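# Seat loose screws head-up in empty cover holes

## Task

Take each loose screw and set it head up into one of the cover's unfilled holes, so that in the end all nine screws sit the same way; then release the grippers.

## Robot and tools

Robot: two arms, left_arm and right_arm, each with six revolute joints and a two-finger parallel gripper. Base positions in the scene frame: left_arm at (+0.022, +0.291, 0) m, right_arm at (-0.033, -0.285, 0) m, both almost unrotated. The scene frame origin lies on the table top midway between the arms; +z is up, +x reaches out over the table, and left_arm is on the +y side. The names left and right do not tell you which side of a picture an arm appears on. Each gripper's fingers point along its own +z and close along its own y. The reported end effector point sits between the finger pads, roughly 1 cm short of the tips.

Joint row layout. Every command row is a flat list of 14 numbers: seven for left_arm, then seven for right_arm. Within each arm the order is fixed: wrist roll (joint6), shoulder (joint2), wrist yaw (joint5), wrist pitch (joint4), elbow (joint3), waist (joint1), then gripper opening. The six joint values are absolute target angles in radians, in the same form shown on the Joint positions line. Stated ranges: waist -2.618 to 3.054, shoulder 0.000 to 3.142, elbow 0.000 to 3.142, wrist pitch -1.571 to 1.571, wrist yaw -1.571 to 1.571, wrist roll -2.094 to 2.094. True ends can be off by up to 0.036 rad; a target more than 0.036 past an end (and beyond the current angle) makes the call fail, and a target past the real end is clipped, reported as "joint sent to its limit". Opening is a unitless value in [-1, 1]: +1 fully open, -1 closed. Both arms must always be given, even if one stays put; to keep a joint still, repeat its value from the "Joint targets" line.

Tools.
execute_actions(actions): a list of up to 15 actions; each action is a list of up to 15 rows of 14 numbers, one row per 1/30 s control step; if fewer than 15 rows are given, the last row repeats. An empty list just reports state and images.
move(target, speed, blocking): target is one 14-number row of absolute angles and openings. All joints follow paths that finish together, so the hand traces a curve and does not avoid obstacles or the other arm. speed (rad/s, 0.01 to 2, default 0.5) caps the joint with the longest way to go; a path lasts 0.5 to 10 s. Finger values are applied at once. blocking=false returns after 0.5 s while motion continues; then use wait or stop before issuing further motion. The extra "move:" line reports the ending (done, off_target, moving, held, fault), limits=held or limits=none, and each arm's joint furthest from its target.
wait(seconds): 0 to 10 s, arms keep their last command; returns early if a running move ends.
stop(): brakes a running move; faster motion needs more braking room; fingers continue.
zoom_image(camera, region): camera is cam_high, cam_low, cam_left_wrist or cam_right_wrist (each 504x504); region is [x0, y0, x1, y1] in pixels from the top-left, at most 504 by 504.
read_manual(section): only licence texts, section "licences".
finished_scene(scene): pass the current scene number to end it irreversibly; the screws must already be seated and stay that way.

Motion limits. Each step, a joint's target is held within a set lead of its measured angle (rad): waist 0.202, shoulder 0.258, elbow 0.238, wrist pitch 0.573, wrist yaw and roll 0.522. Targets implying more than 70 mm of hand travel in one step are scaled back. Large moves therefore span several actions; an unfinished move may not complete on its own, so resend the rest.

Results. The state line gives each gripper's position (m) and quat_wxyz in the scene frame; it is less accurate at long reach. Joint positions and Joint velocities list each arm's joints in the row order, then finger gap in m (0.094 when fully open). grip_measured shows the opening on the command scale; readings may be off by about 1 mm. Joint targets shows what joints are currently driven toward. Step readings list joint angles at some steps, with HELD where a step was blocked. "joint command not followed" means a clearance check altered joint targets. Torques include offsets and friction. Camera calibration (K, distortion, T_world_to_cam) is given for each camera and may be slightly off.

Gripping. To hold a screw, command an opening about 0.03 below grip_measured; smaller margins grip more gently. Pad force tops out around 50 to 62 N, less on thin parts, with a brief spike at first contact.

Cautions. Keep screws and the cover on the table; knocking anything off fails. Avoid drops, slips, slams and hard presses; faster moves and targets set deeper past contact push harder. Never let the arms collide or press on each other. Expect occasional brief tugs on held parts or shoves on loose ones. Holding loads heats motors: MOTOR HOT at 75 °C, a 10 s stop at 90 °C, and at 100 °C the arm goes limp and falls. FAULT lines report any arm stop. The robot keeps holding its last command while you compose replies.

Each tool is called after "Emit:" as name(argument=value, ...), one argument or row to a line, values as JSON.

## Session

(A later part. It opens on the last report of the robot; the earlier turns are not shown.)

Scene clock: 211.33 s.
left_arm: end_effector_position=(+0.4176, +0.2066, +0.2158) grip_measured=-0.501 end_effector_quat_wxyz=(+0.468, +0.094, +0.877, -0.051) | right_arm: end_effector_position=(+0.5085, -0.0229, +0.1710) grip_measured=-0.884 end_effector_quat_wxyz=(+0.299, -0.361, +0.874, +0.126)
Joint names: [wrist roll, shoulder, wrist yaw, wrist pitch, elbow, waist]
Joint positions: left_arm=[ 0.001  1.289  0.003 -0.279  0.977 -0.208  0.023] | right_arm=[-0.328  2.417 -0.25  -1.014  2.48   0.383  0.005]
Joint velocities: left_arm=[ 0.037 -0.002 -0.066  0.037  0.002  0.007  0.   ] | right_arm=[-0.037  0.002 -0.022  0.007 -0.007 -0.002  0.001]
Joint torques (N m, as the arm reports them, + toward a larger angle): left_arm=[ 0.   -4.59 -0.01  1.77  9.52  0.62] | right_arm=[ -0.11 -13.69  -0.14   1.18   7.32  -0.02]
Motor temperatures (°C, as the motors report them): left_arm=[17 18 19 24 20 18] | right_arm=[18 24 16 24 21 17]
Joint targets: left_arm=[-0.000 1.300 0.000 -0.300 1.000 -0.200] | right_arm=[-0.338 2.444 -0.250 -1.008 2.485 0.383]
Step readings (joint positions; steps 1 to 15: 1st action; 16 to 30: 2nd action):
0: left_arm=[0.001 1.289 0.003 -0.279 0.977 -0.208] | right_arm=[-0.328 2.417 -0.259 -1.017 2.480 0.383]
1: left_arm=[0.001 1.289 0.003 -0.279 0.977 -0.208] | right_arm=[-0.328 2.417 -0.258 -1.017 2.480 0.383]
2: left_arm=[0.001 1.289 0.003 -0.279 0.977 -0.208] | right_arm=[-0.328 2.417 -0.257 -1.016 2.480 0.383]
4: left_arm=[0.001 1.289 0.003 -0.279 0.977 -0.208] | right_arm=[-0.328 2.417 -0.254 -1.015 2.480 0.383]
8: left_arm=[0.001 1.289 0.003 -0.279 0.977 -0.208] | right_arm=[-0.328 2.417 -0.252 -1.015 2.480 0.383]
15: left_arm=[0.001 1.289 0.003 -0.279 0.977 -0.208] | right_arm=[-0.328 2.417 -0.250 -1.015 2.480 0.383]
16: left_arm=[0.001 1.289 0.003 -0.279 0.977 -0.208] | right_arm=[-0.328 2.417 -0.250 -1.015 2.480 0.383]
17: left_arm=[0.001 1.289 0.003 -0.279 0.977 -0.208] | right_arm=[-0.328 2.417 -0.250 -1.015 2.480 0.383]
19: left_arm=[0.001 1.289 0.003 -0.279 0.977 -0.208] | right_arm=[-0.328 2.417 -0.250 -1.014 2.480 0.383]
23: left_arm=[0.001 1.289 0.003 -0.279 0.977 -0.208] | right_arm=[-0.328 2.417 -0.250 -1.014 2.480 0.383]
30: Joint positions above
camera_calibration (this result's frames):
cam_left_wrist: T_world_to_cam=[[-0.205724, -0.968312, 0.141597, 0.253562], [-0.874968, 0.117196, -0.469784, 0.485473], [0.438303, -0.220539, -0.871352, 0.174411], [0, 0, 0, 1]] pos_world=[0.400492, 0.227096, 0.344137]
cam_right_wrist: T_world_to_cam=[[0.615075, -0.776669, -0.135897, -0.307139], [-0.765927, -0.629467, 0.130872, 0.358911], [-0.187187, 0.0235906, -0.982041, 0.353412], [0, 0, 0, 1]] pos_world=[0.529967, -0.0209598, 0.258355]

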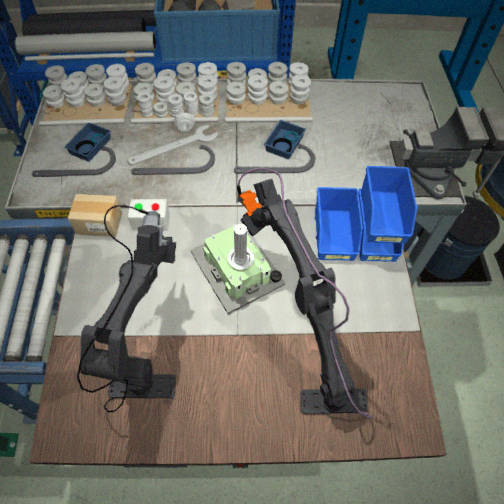

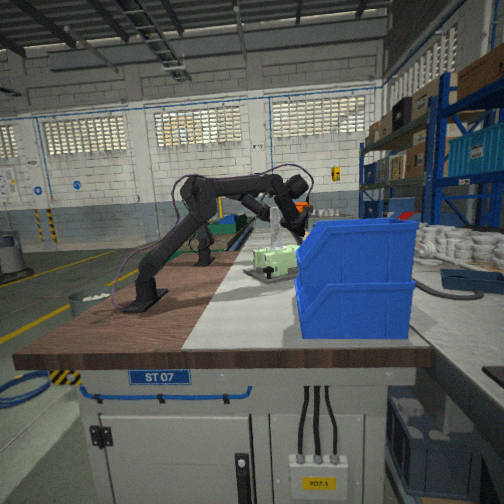

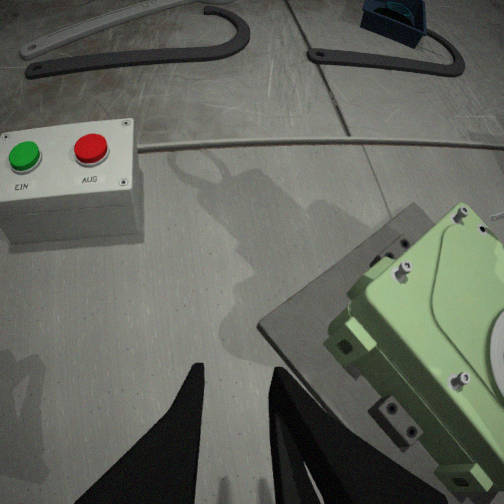

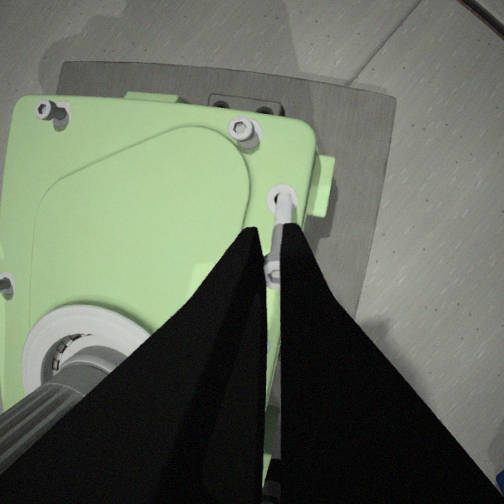

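Emit:
execute_actions(
  actions=[],
)

Emit:
zoom_image(
  camera="cam_right_wrist",
  region=[220,140,350,270],
)

Scene clock: 214.83 s.
left_arm: end_effector_position=(+0.4176, +0.2066, +0.2158) grip_measured=-0.501 end_effector_quat_wxyz=(+0.468, +0.094, +0.877, -0.051) | right_arm: end_effector_position=(+0.5085, -0.0229, +0.1710) grip_measured=-0.884 end_effector_quat_wxyz=(+0.299, -0.361, +0.874, +0.126)
Joint names: [wrist roll, shoulder, wrist yaw, wrist pitch, elbow, waist]
Joint positions: left_arm=[ 0.001  1.289  0.003 -0.279  0.977 -0.208  0.023] | right_arm=[-0.328  2.417 -0.25  -1.014  2.48   0.383  0.005]
Joint velocities: left_arm=[-0.051 -0.002  0.022  0.022  0.022 -0.017  0.001] | right_arm=[ 0.037 -0.012 -0.007 -0.007 -0.007  0.012  0.001]
Joint torques (N m, as the arm reports them, + toward a larger angle): left_arm=[-0.02 -4.48 -0.02  1.71  9.41  0.48] | right_arm=[ -0.1  -13.72  -0.13   1.19   7.29  -0.01]
Motor temperatures (°C, as the motors report them): left_arm=[17 18 19 24 20 18] | right_arm=[18 24 16 24 21 17]
Joint targets: left_arm=[-0.000 1.300 0.000 -0.300 1.000 -0.200] | right_arm=[-0.338 2.444 -0.250 -1.008 2.485 0.383]
camera_calibration (this result's frames):
cam_left_wrist: T_world_to_cam=[[-0.205724, -0.968312, 0.141597, 0.253562], [-0.874968, 0.117196, -0.469784, 0.485473], [0.438303, -0.220539, -0.871352, 0.174411], [0, 0, 0, 1]] pos_world=[0.400492, 0.227096, 0.344137]
cam_right_wrist: T_world_to_cam=[[0.615075, -0.776669, -0.135897, -0.307139], [-0.765927, -0.629467, 0.130872, 0.358911], [-0.187187, 0.0235906, -0.982041, 0.353412], [0, 0, 0, 1]] pos_world=[0.529967, -0.0209598, 0.258355]

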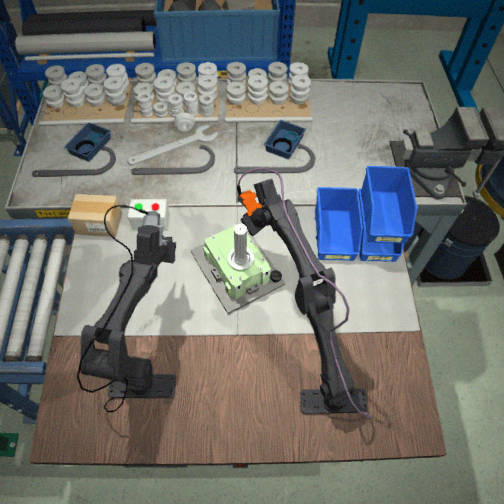

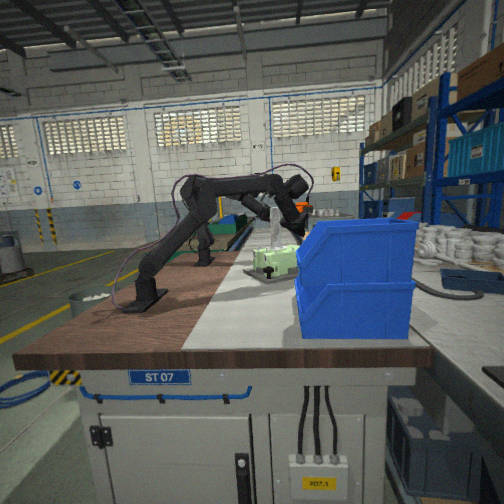

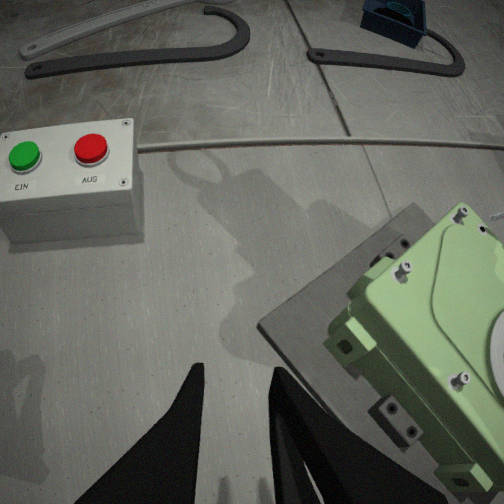

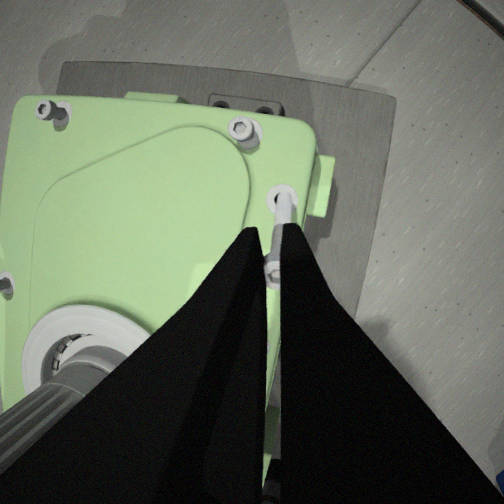

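Region (220, 140, 350, 270) of cam_right_wrist's 504x504 image, scaled by 3.877, with more detail than that image has.

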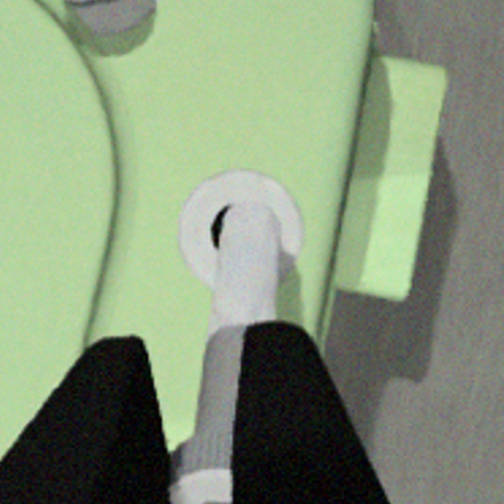

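Emit:
execute_actions(
  actions=[
    [[0,1.3,0,-0.3,1.0,-0.2,-0.5,-0.338,2.444,-0.263,-1.008,2.485,0.383,-0.9]],
    [[0,1.3,0,-0.3,1.0,-0.2,-0.5,-0.338,2.449,-0.263,-1.008,2.485,0.383,-0.9]],
  ],
)

Emit:
zoom_image(
  camera="cam_right_wrist",
  region=[220,140,350,270],
)

Scene clock: 216.67 s.
left_arm: end_effector_position=(+0.4176, +0.2066, +0.2158) grip_measured=-0.501 end_effector_quat_wxyz=(+0.468, +0.094, +0.877, -0.051) | right_arm: end_effector_position=(+0.5097, -0.0224, +0.1609) grip_measured=-0.884 end_effector_quat_wxyz=(+0.292, -0.361, +0.877, +0.126)
Joint names: [wrist roll, shoulder, wrist yaw, wrist pitch, elbow, waist]
Joint positions: left_arm=[ 0.001  1.289  0.003 -0.279  0.977 -0.208  0.023] | right_arm=[-0.328  2.435 -0.25  -1.012  2.48   0.383  0.005]
Joint velocities: left_arm=[-0.007 -0.007 -0.022  0.007 -0.012  0.002  0.001] | right_arm=[ 0.081 -0.022  0.066 -0.022 -0.002  0.002  0.001]
Joint torques (N m, as the arm reports them, + toward a larger angle): left_arm=[-0.06 -4.47 -0.03  1.72  9.54  0.56] | right_arm=[ -0.1  -14.91  -0.25   1.15   7.37  -0.03]
Motor temperatures (°C, as the motors report them): left_arm=[17 18 19 24 20 18] | right_arm=[18 24 16 24 21 17]
Joint targets: left_arm=[-0.000 1.300 -0.000 -0.300 1.000 -0.200] | right_arm=[-0.338 2.449 -0.263 -1.008 2.485 0.383]
Step readings (joint positions; steps 1 to 15: 1st action; 16 to 30: 2nd action):
0: left_arm=[0.001 1.289 0.003 -0.279 0.977 -0.208] | right_arm=[-0.328 2.417 -0.250 -1.014 2.480 0.383]
1: left_arm=[0.001 1.289 0.003 -0.279 0.977 -0.208] | right_arm=[-0.328 2.417 -0.250 -1.014 2.480 0.383]
2: left_arm=[0.001 1.289 0.003 -0.279 0.977 -0.208] | right_arm=[-0.328 2.417 -0.250 -1.014 2.480 0.383]
4: left_arm=[0.001 1.289 0.003 -0.279 0.977 -0.208] | right_arm=[-0.328 2.417 -0.250 -1.014 2.480 0.383]
8: left_arm=[0.001 1.289 0.003 -0.279 0.977 -0.208] | right_arm=[-0.328 2.417 -0.250 -1.014 2.480 0.383]
15: left_arm=[0.001 1.289 0.003 -0.279 0.977 -0.208] | right_arm=[-0.328 2.417 -0.250 -1.014 2.480 0.383]
16: left_arm=[0.001 1.289 0.003 -0.279 0.977 -0.208] | right_arm=[-0.328 2.418 -0.250 -1.014 2.480 0.383]
17: left_arm=[0.001 1.289 0.003 -0.279 0.977 -0.208] | right_arm=[-0.328 2.419 -0.250 -1.013 2.480 0.383]
19: left_arm=[0.001 1.289 0.003 -0.279 0.977 -0.208] | right_arm=[-0.328 2.424 -0.250 -1.012 2.480 0.383]
23: left_arm=[0.001 1.289 0.003 -0.279 0.977 -0.208] | right_arm=[-0.328 2.433 -0.250 -1.012 2.480 0.383]
30: Joint positions above
camera_calibration (this result's frames):
cam_left_wrist: T_world_to_cam=[[-0.205724, -0.968312, 0.141597, 0.253562], [-0.874968, 0.117196, -0.469784, 0.485473], [0.438303, -0.220539, -0.871352, 0.174411], [0, 0, 0, 1]] pos_world=[0.400492, 0.227096, 0.344137]
cam_right_wrist: T_world_to_cam=[[0.613065, -0.777461, -0.140377, -0.307155], [-0.763915, -0.628674, 0.14561, 0.358078], [-0.201458, 0.0179676, -0.979332, 0.35044], [0, 0, 0, 1]] pos_world=[0.532446, -0.0199828, 0.24794]

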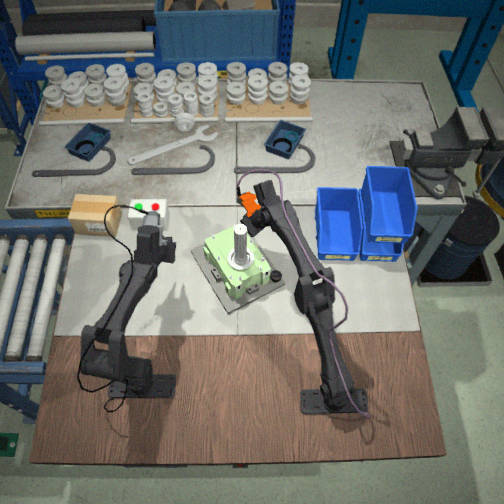

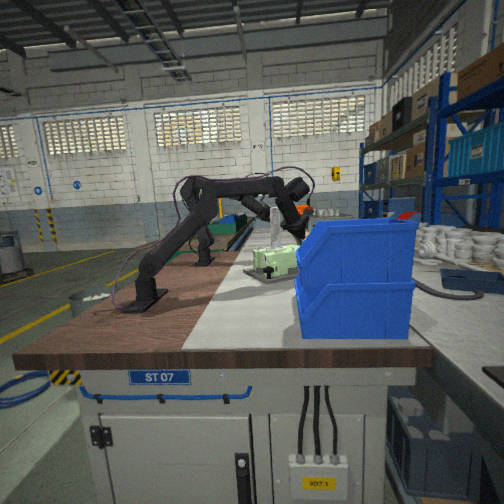

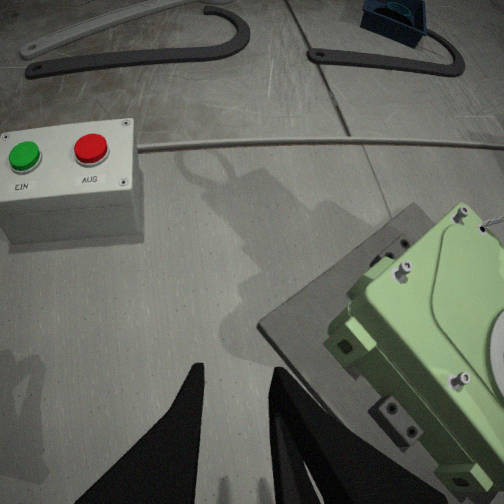

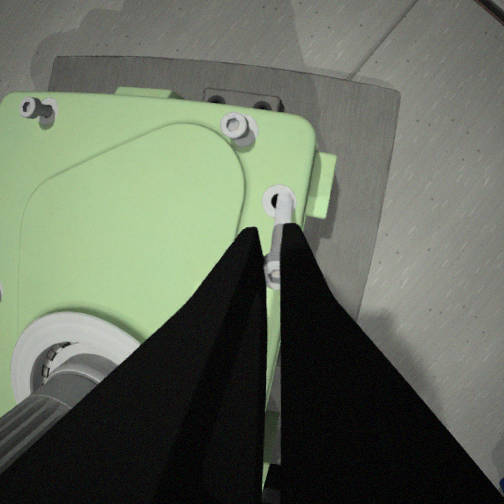

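Region (220, 140, 350, 270) of cam_right_wrist's 504x504 image, scaled by 3.877, with more detail than that image has.

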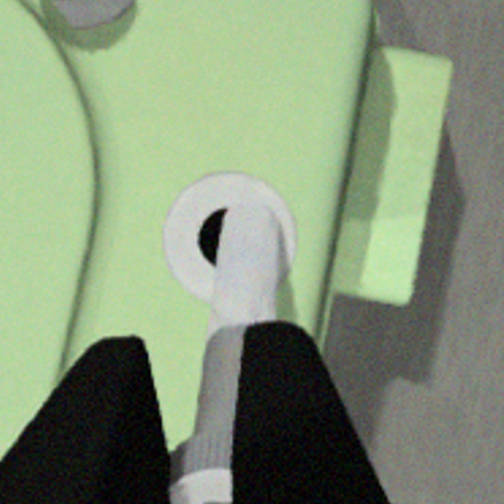

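Emit:
execute_actions(
  actions=[
    [[0,1.3,0,-0.3,1.0,-0.2,-0.5,-0.338,2.449,-0.27,-1.022,2.485,0.383,-0.9]],
  ],
)

Emit:
zoom_image(
  camera="cam_right_wrist",
  region=[220,140,350,270],
)

Scene clock: 218.20 s.
left_arm: end_effector_position=(+0.4176, +0.2066, +0.2158) grip_measured=-0.501 end_effector_quat_wxyz=(+0.468, +0.094, +0.877, -0.051) | right_arm: end_effector_position=(+0.5095, -0.0221, +0.1610) grip_measured=-0.884 end_effector_quat_wxyz=(+0.292, -0.361, +0.876, +0.127)
Joint names: [wrist roll, shoulder, wrist yaw, wrist pitch, elbow, waist]
Joint positions: left_arm=[ 0.001  1.289  0.003 -0.279  0.977 -0.208  0.023] | right_arm=[-0.328  2.435 -0.253 -1.012  2.48   0.383  0.005]
Joint velocities: left_arm=[-0.022  0.002  0.037 -0.051 -0.007  0.046 -0.   ] | right_arm=[-0.022 -0.007 -0.081 -0.066 -0.007 -0.002 -0.   ]
Joint torques (N m, as the arm reports them, + toward a larger angle): left_arm=[-0.01 -4.54 -0.02  1.78  9.37  0.54] | right_arm=[ -0.11 -14.95  -0.29   1.04   7.34  -0.08]
Motor temperatures (°C, as the motors report them): left_arm=[17 18 19 24 20 18] | right_arm=[18 24 16 24 21 17]
Joint targets: left_arm=[0.000 1.300 0.000 -0.300 1.000 -0.200] | right_arm=[-0.338 2.449 -0.270 -1.022 2.485 0.383]
Step readings (joint positions):
0: left_arm=[0.001 1.289 0.003 -0.279 0.977 -0.208] | right_arm=[-0.328 2.435 -0.250 -1.012 2.480 0.383]
1: left_arm=[0.001 1.289 0.003 -0.279 0.977 -0.208] | right_arm=[-0.328 2.435 -0.251 -1.012 2.480 0.383]
2: left_arm=[0.001 1.289 0.003 -0.279 0.977 -0.208] | right_arm=[-0.328 2.435 -0.251 -1.012 2.480 0.383]
4: left_arm=[0.001 1.289 0.003 -0.279 0.977 -0.208] | right_arm=[-0.328 2.435 -0.252 -1.012 2.480 0.383]
8: left_arm=[0.001 1.289 0.003 -0.279 0.977 -0.208] | right_arm=[-0.328 2.435 -0.252 -1.012 2.480 0.383]
15: Joint positions above
camera_calibration (this result's frames):
cam_left_wrist: T_world_to_cam=[[-0.205724, -0.968312, 0.141597, 0.253562], [-0.874968, 0.117196, -0.469784, 0.485473], [0.438303, -0.220539, -0.871352, 0.174411], [0, 0, 0, 1]] pos_world=[0.400492, 0.227096, 0.344137]
cam_right_wrist: T_world_to_cam=[[0.613977, -0.776416, -0.142163, -0.306906], [-0.762997, -0.629921, 0.145034, 0.35773], [-0.202158, 0.0194221, -0.97916, 0.350837], [0, 0, 0, 1]] pos_world=[0.532305, -0.0197593, 0.248012]

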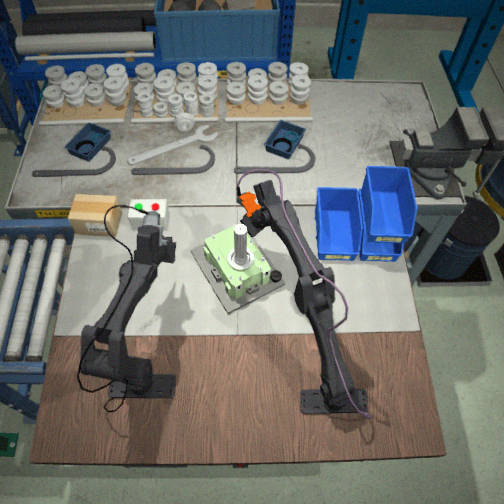

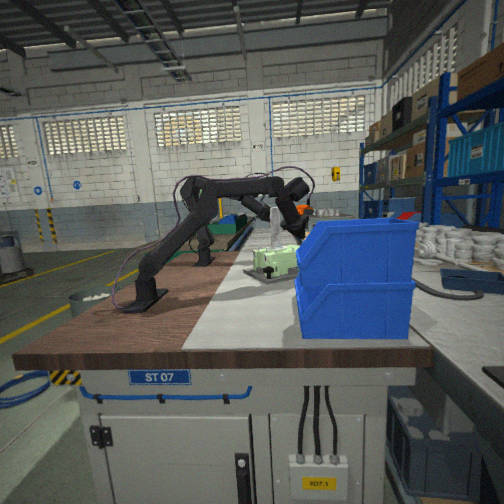

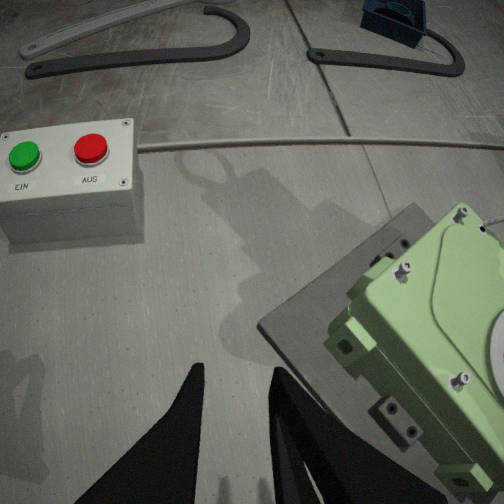

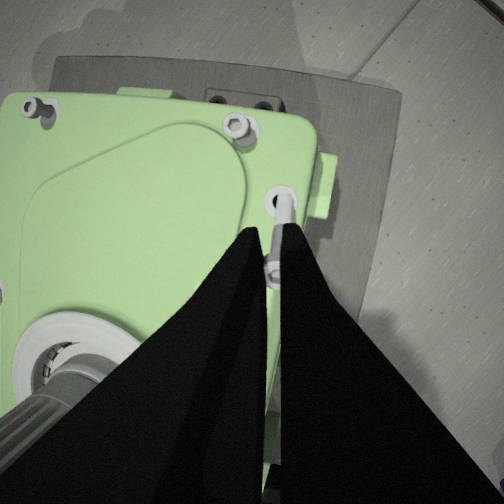

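Region (220, 140, 350, 270) of cam_right_wrist's 504x504 image, scaled by 3.877, with more detail than that image has.

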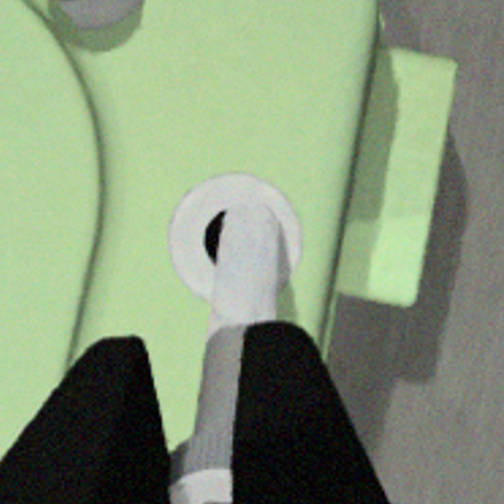

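Emit:
execute_actions(
  actions=[
    [[0,1.3,0,-0.3,1.0,-0.2,-0.5,-0.338,2.449,-0.28,-1.031,2.485,0.383,-0.9]],
  ],
)

Emit:
zoom_image(
  camera="cam_right_wrist",
  region=[220,140,350,270],
)

Emit:
zoom_image(
  camera="cam_left_wrist",
  region=[424,180,504,260],
)

Scene clock: 219.83 s.
left_arm: end_effector_position=(+0.4176, +0.2066, +0.2158) grip_measured=-0.501 end_effector_quat_wxyz=(+0.468, +0.094, +0.877, -0.051) | right_arm: end_effector_position=(+0.5079, -0.0209, +0.1608) grip_measured=-0.884 end_effector_quat_wxyz=(+0.290, -0.362, +0.876, +0.132)
Joint names: [wrist roll, shoulder, wrist yaw, wrist pitch, elbow, waist]
Joint positions: left_arm=[ 0.001  1.289  0.003 -0.279  0.977 -0.208  0.023] | right_arm=[-0.328  2.435 -0.262 -1.016  2.48   0.383  0.005]
Joint velocities: left_arm=[ 0.022 -0.002 -0.051  0.022  0.002  0.002 -0.   ] | right_arm=[ 0.007  0.022 -0.051  0.007 -0.007  0.007 -0.   ]
Joint torques (N m, as the arm reports them, + toward a larger angle): left_arm=[-0.02 -4.42 -0.02  1.76  9.31  0.73] | right_arm=[ -0.1  -14.97  -0.29   0.97   7.31  -0.04]
Motor temperatures (°C, as the motors report them): left_arm=[17 18 19 24 20 18] | right_arm=[18 25 16 24 21 17]
Joint targets: left_arm=[0.000 1.300 0.000 -0.300 1.000 -0.200] | right_arm=[-0.338 2.449 -0.280 -1.031 2.485 0.383]
Step readings (joint positions):
0: left_arm=[0.001 1.289 0.003 -0.279 0.977 -0.208] | right_arm=[-0.328 2.435 -0.253 -1.012 2.480 0.383]
1: left_arm=[0.001 1.289 0.003 -0.279 0.977 -0.208] | right_arm=[-0.328 2.435 -0.254 -1.012 2.480 0.383]
2: left_arm=[0.001 1.289 0.003 -0.279 0.977 -0.208] | right_arm=[-0.328 2.435 -0.256 -1.013 2.480 0.383]
4: left_arm=[0.001 1.289 0.003 -0.279 0.977 -0.208] | right_arm=[-0.328 2.435 -0.258 -1.014 2.480 0.383]
8: left_arm=[0.001 1.289 0.003 -0.279 0.977 -0.208] | right_arm=[-0.328 2.435 -0.261 -1.016 2.480 0.383]
15: Joint positions above
camera_calibration (this result's frames):
cam_left_wrist: T_world_to_cam=[[-0.205724, -0.968312, 0.141597, 0.253562], [-0.874968, 0.117196, -0.469784, 0.485473], [0.438303, -0.220539, -0.871352, 0.174411], [0, 0, 0, 1]] pos_world=[0.400492, 0.227096, 0.344137]
cam_right_wrist: T_world_to_cam=[[0.617163, -0.772247, -0.150813, -0.305208], [-0.758594, -0.63487, 0.146544, 0.354662], [-0.208915, 0.0239645, -0.97764, 0.353557], [0, 0, 0, 1]] pos_world=[0.531271, -0.0190052, 0.247649]

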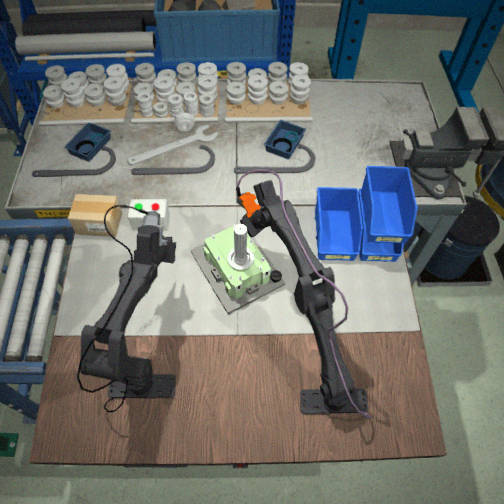

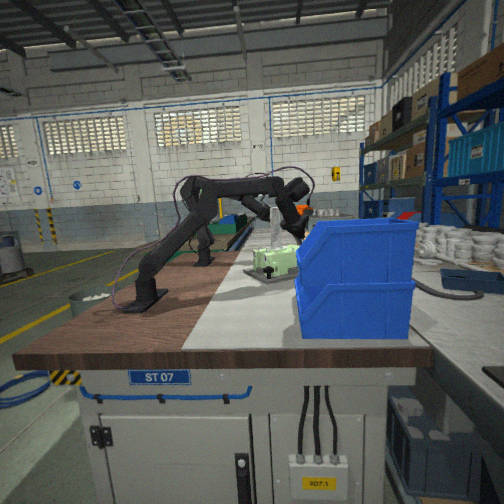

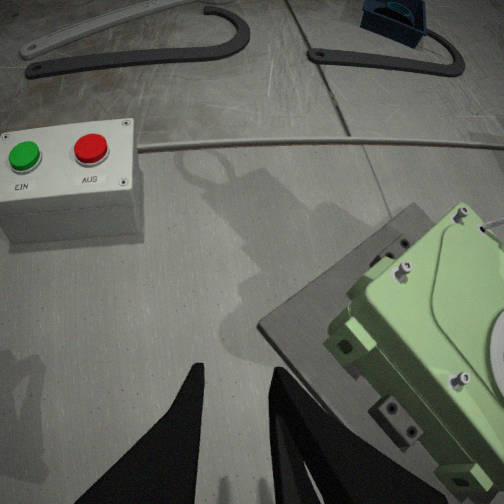

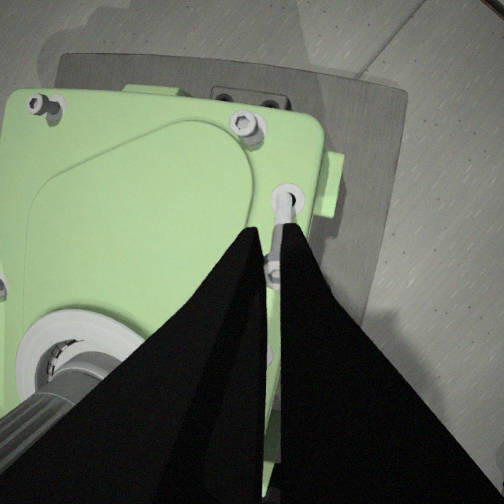

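Region (220, 140, 350, 270) of cam_right_wrist's 504x504 image, scaled by 3.877, with more detail than that image has.

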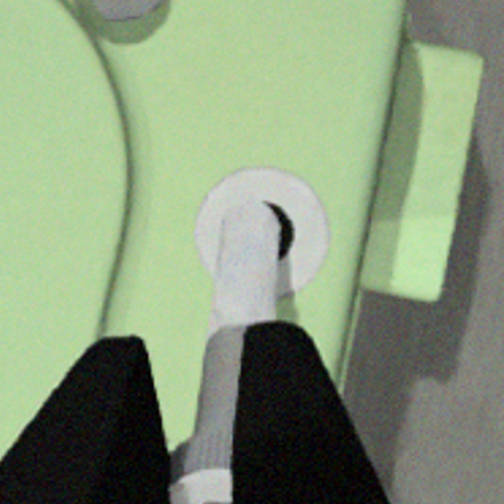

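Region (424, 180, 504, 260) of cam_left_wrist's 504x504 image, scaled by 6.300, with more detail than that image has.

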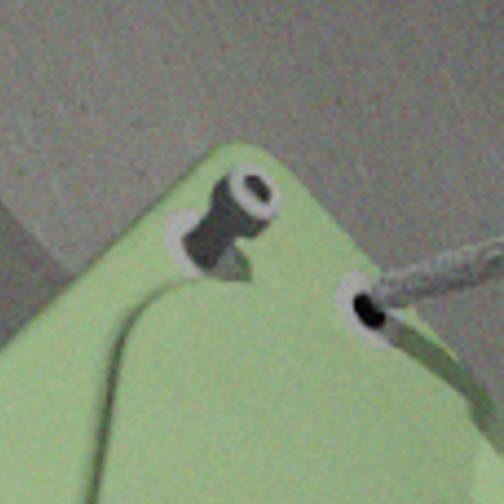

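Emit:
execute_actions(
  actions=[
    [[0,1.3,0,-0.3,1.0,-0.2,-0.5,-0.338,2.458,-0.255,-1.028,2.485,0.383,-0.9]],
    [[0,1.3,0,-0.3,1.0,-0.2,-0.5,-0.338,2.466,-0.255,-1.028,2.485,0.383,-0.9]],
  ],
)

Emit:
zoom_image(
  camera="cam_right_wrist",
  region=[220,140,350,270],
)

Emit:
zoom_image(
  camera="cam_left_wrist",
  region=[424,180,504,260],
)

Scene clock: 221.87 s.
left_arm: end_effector_position=(+0.4176, +0.2066, +0.2158) grip_measured=-0.501 end_effector_quat_wxyz=(+0.468, +0.094, +0.877, -0.051) | right_arm: end_effector_position=(+0.5085, -0.0211, +0.1554) grip_measured=-0.884 end_effector_quat_wxyz=(+0.285, -0.362, +0.878, +0.131)
Joint names: [wrist roll, shoulder, wrist yaw, wrist pitch, elbow, waist]
Joint positions: left_arm=[ 0.001  1.289  0.003 -0.279  0.977 -0.208  0.023] | right_arm=[-0.328  2.444 -0.26  -1.016  2.48   0.383  0.005]
Joint velocities: left_arm=[ 0.051  0.012  0.007  0.066 -0.012  0.002  0.   ] | right_arm=[-0.037  0.007 -0.022  0.037 -0.012  0.002  0.001]
Joint torques (N m, as the arm reports them, + toward a larger angle): left_arm=[-0.01 -4.49 -0.05  1.72  9.47  0.52] | right_arm=[ -0.09 -14.36  -0.1    1.     7.37  -0.06]
Motor temperatures (°C, as the motors report them): left_arm=[17 18 19 24 20 18] | right_arm=[18 25 16 24 21 17]
Joint targets: left_arm=[-0.000 1.300 -0.000 -0.300 1.000 -0.200] | right_arm=[-0.338 2.466 -0.255 -1.028 2.485 0.383]
Step readings (joint positions; steps 1 to 15: 1st action; 16 to 30: 2nd action):
0: left_arm=[0.001 1.289 0.003 -0.279 0.977 -0.208] | right_arm=[-0.328 2.435 -0.262 -1.017 2.480 0.383]
1: left_arm=[0.001 1.289 0.003 -0.279 0.977 -0.208] | right_arm=[-0.328 2.435 -0.262 -1.017 2.480 0.383]
2: left_arm=[0.001 1.289 0.003 -0.279 0.977 -0.208] | right_arm=[-0.328 2.435 -0.262 -1.017 2.480 0.383]
4: left_arm=[0.001 1.289 0.003 -0.279 0.977 -0.208] | right_arm=[-0.328 2.435 -0.262 -1.017 2.480 0.383]
8: left_arm=[0.001 1.289 0.003 -0.279 0.977 -0.208] | right_arm=[-0.328 2.435 -0.262 -1.017 2.480 0.383]
15: left_arm=[0.001 1.289 0.003 -0.279 0.977 -0.208] | right_arm=[-0.328 2.435 -0.262 -1.017 2.480 0.383]
16: left_arm=[0.001 1.289 0.003 -0.279 0.977 -0.208] | right_arm=[-0.328 2.436 -0.262 -1.017 2.480 0.383]
17: left_arm=[0.001 1.289 0.003 -0.279 0.977 -0.208] | right_arm=[-0.328 2.437 -0.262 -1.017 2.480 0.383]
19: left_arm=[0.001 1.289 0.003 -0.279 0.977 -0.208] | right_arm=[-0.328 2.441 -0.262 -1.017 2.480 0.383]
23: left_arm=[0.001 1.289 0.003 -0.279 0.977 -0.208] | right_arm=[-0.328 2.444 -0.260 -1.016 2.480 0.383]
30: Joint positions above
camera_calibration (this result's frames):
cam_left_wrist: T_world_to_cam=[[-0.205724, -0.968312, 0.141597, 0.253562], [-0.874968, 0.117196, -0.469784, 0.485473], [0.438303, -0.220539, -0.871352, 0.174411], [0, 0, 0, 1]] pos_world=[0.400492, 0.227096, 0.344137]
cam_right_wrist: T_world_to_cam=[[0.61525, -0.773647, -0.151453, -0.305474], [-0.758057, -0.633331, 0.155695, 0.354059], [-0.216373, 0.0190184, -0.976125, 0.351852], [0, 0, 0, 1]] pos_world=[0.532471, -0.0187839, 0.242061]

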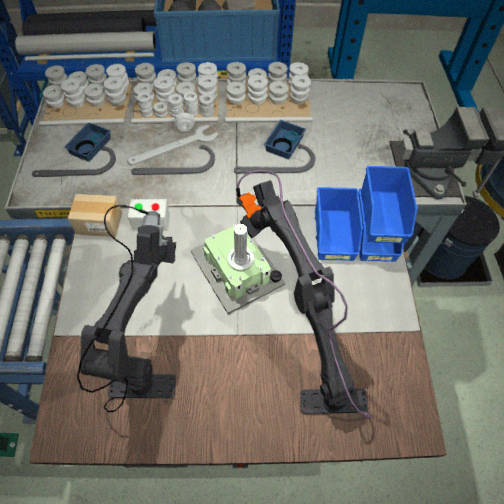

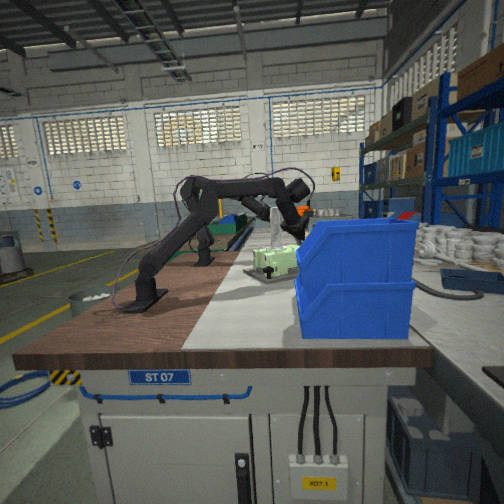

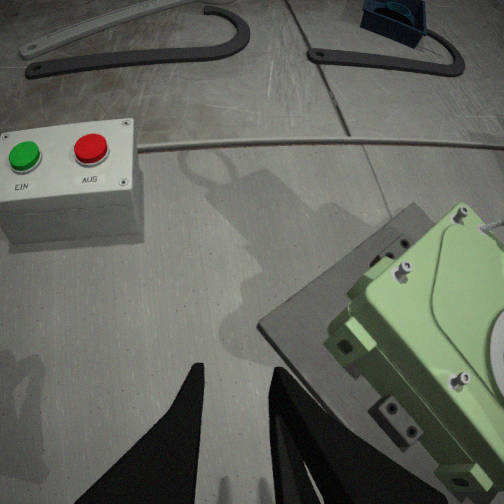

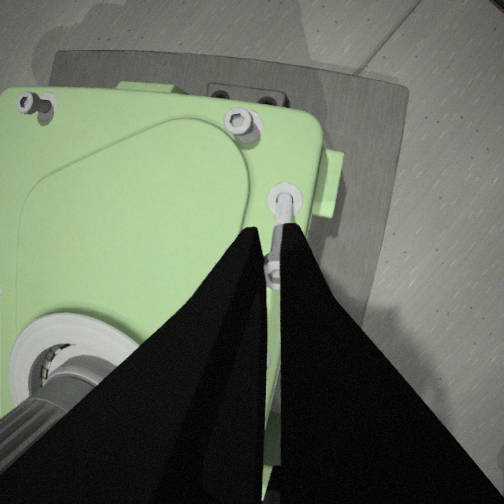

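Region (220, 140, 350, 270) of cam_right_wrist's 504x504 image, scaled by 3.877, with more detail than that image has.

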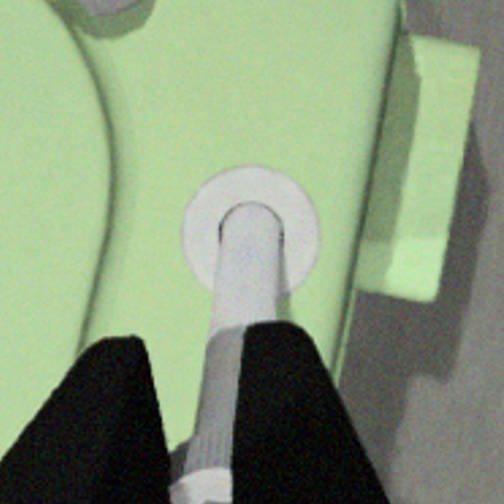

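Region (424, 180, 504, 260) of cam_left_wrist's 504x504 image, scaled by 6.300, with more detail than that image has.

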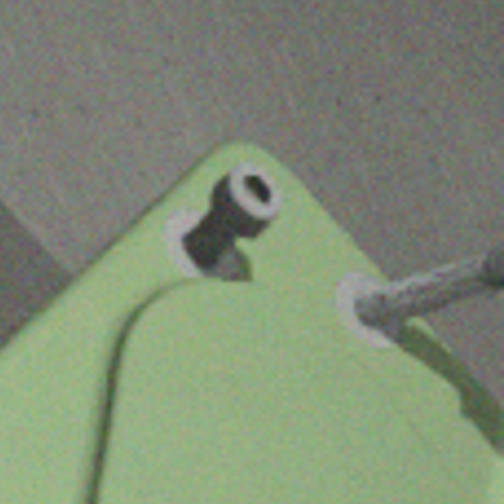

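Emit:
execute_actions(
  actions=[
    [[0,1.3,0,-0.3,1.0,-0.2,-0.5,-0.338,2.468,-0.255,-1.0,2.485,0.383,-0.893]],
    [[0,1.3,0,-0.3,1.0,-0.2,-0.5,-0.338,2.47,-0.255,-0.98,2.485,0.383,-0.893]],
    [[0,1.3,0,-0.3,1.0,-0.2,-0.5,-0.338,2.472,-0.255,-0.96,2.485,0.383,-0.893]],
  ],
)

Emit:
zoom_image(
  camera="cam_right_wrist",
  region=[200,140,350,290],
)

Emit:
zoom_image(
  camera="cam_left_wrist",
  region=[424,180,504,260],
)

Scene clock: 224.80 s.
left_arm: end_effector_position=(+0.4176, +0.2066, +0.2158) grip_measured=-0.501 end_effector_quat_wxyz=(+0.468, +0.094, +0.877, -0.051) | right_arm: end_effector_position=(+0.5147, -0.0181, +0.1574) grip_measured=-0.883 end_effector_quat_wxyz=(+0.299, -0.363, +0.873, +0.132)
Joint names: [wrist roll, shoulder, wrist yaw, wrist pitch, elbow, waist]
Joint positions: left_arm=[ 0.001  1.289  0.003 -0.279  0.977 -0.208  0.023] | right_arm=[-0.328  2.449 -0.263 -0.982  2.48   0.383  0.006]
Joint velocities: left_arm=[ 0.007 -0.022 -0.022 -0.007 -0.022 -0.002  0.   ] | right_arm=[ 0.007  0.017 -0.037  0.007 -0.002 -0.017  0.   ]
Joint torques (N m, as the arm reports them, + toward a larger angle): left_arm=[-0.06 -4.21  0.03  1.74  9.42  0.57] | right_arm=[ -0.12 -14.35  -0.05   1.34   7.41   0.  ]
Motor temperatures (°C, as the motors report them): left_arm=[17 18 19 24 20 18] | right_arm=[18 25 16 24 21 17]
Joint targets: left_arm=[0.000 1.300 0.000 -0.300 1.000 -0.200] | right_arm=[-0.338 2.472 -0.255 -0.960 2.485 0.383]
Step readings (joint positions; steps 1 to 15: 1st action; 16 to 30: 2nd action; 31 to 45: 3rd action):
0: left_arm=[0.001 1.289 0.003 -0.279 0.977 -0.208] | right_arm=[-0.328 2.444 -0.260 -1.016 2.480 0.383]
1: left_arm=[0.001 1.289 0.003 -0.279 0.977 -0.208] | right_arm=[-0.328 2.444 -0.260 -1.015 2.480 0.383]
2: left_arm=[0.001 1.289 0.003 -0.279 0.977 -0.208] | right_arm=[-0.328 2.444 -0.260 -1.013 2.480 0.383]
4: left_arm=[0.001 1.289 0.003 -0.279 0.977 -0.208] | right_arm=[-0.328 2.444 -0.260 -1.011 2.480 0.383]
8: left_arm=[0.001 1.289 0.003 -0.279 0.977 -0.208] | right_arm=[-0.328 2.444 -0.260 -1.011 2.480 0.383]
15: left_arm=[0.001 1.289 0.003 -0.279 0.977 -0.208] | right_arm=[-0.328 2.444 -0.260 -1.011 2.480 0.383]
16: left_arm=[0.001 1.289 0.003 -0.279 0.977 -0.208] | right_arm=[-0.328 2.444 -0.260 -1.009 2.480 0.383]
17: left_arm=[0.001 1.289 0.003 -0.279 0.977 -0.208] | right_arm=[-0.328 2.444 -0.260 -1.007 2.480 0.383]
19: left_arm=[0.001 1.289 0.003 -0.279 0.977 -0.208] | right_arm=[-0.328 2.444 -0.260 -1.004 2.480 0.383]
23: left_arm=[0.001 1.289 0.003 -0.279 0.977 -0.208] | right_arm=[-0.328 2.444 -0.260 -1.002 2.480 0.383]
30: left_arm=[0.001 1.289 0.003 -0.279 0.977 -0.208] | right_arm=[-0.328 2.444 -0.260 -1.002 2.480 0.383]
31: left_arm=[0.001 1.289 0.003 -0.279 0.977 -0.208] | right_arm=[-0.328 2.445 -0.260 -1.001 2.480 0.383]
32: left_arm=[0.001 1.289 0.003 -0.279 0.977 -0.208] | right_arm=[-0.328 2.446 -0.260 -0.996 2.480 0.383]
34: left_arm=[0.001 1.289 0.003 -0.279 0.977 -0.208] | right_arm=[-0.328 2.447 -0.261 -0.989 2.480 0.383]
38: left_arm=[0.001 1.289 0.003 -0.279 0.977 -0.208] | right_arm=[-0.328 2.449 -0.262 -0.983 2.480 0.383]
45: Joint positions above
camera_calibration (this result's frames):
cam_left_wrist: T_world_to_cam=[[-0.205724, -0.968312, 0.141597, 0.253562], [-0.874968, 0.117196, -0.469784, 0.485473], [0.438303, -0.220539, -0.871352, 0.174411], [0, 0, 0, 1]] pos_world=[0.400492, 0.227096, 0.344137]
cam_right_wrist: T_world_to_cam=[[0.620508, -0.77063, -0.145253, -0.310319], [-0.760692, -0.636504, 0.12732, 0.366207], [-0.190571, 0.0314896, -0.981168, 0.342798], [0, 0, 0, 1]] pos_world=[0.536454, -0.0168435, 0.244642]

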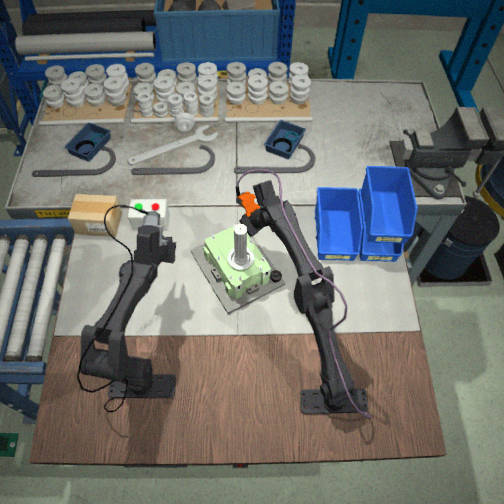

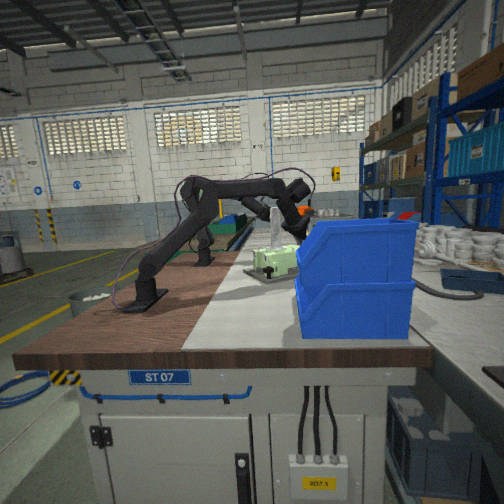

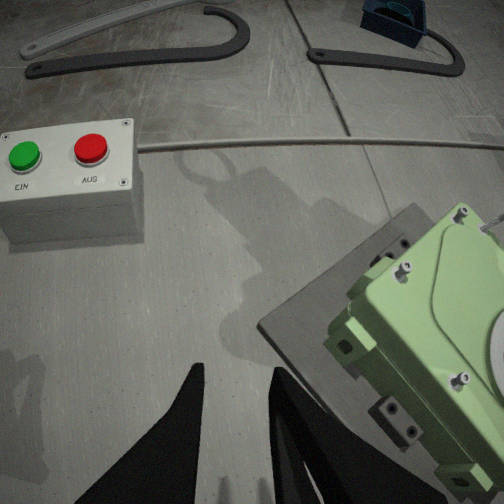

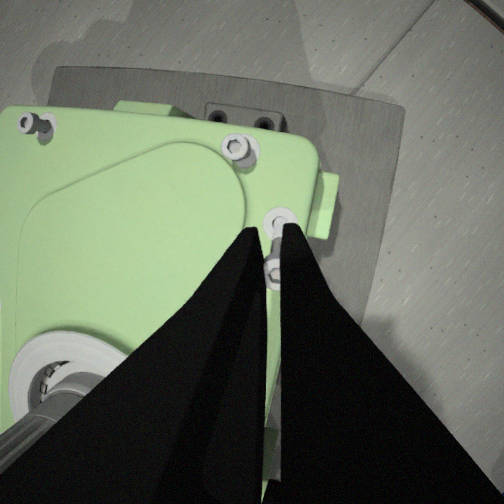

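Region (200, 140, 350, 290) of cam_right_wrist's 504x504 image, scaled by 3.360, with more detail than that image has.

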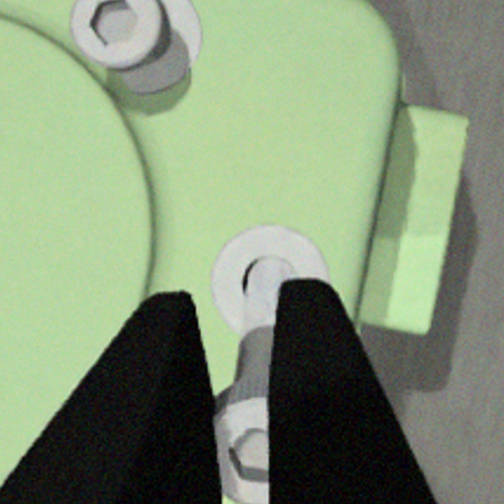

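Region (424, 180, 504, 260) of cam_left_wrist's 504x504 image, scaled by 6.300, with more detail than that image has.

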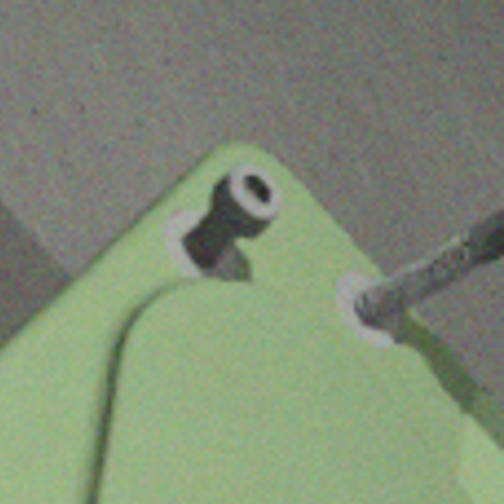

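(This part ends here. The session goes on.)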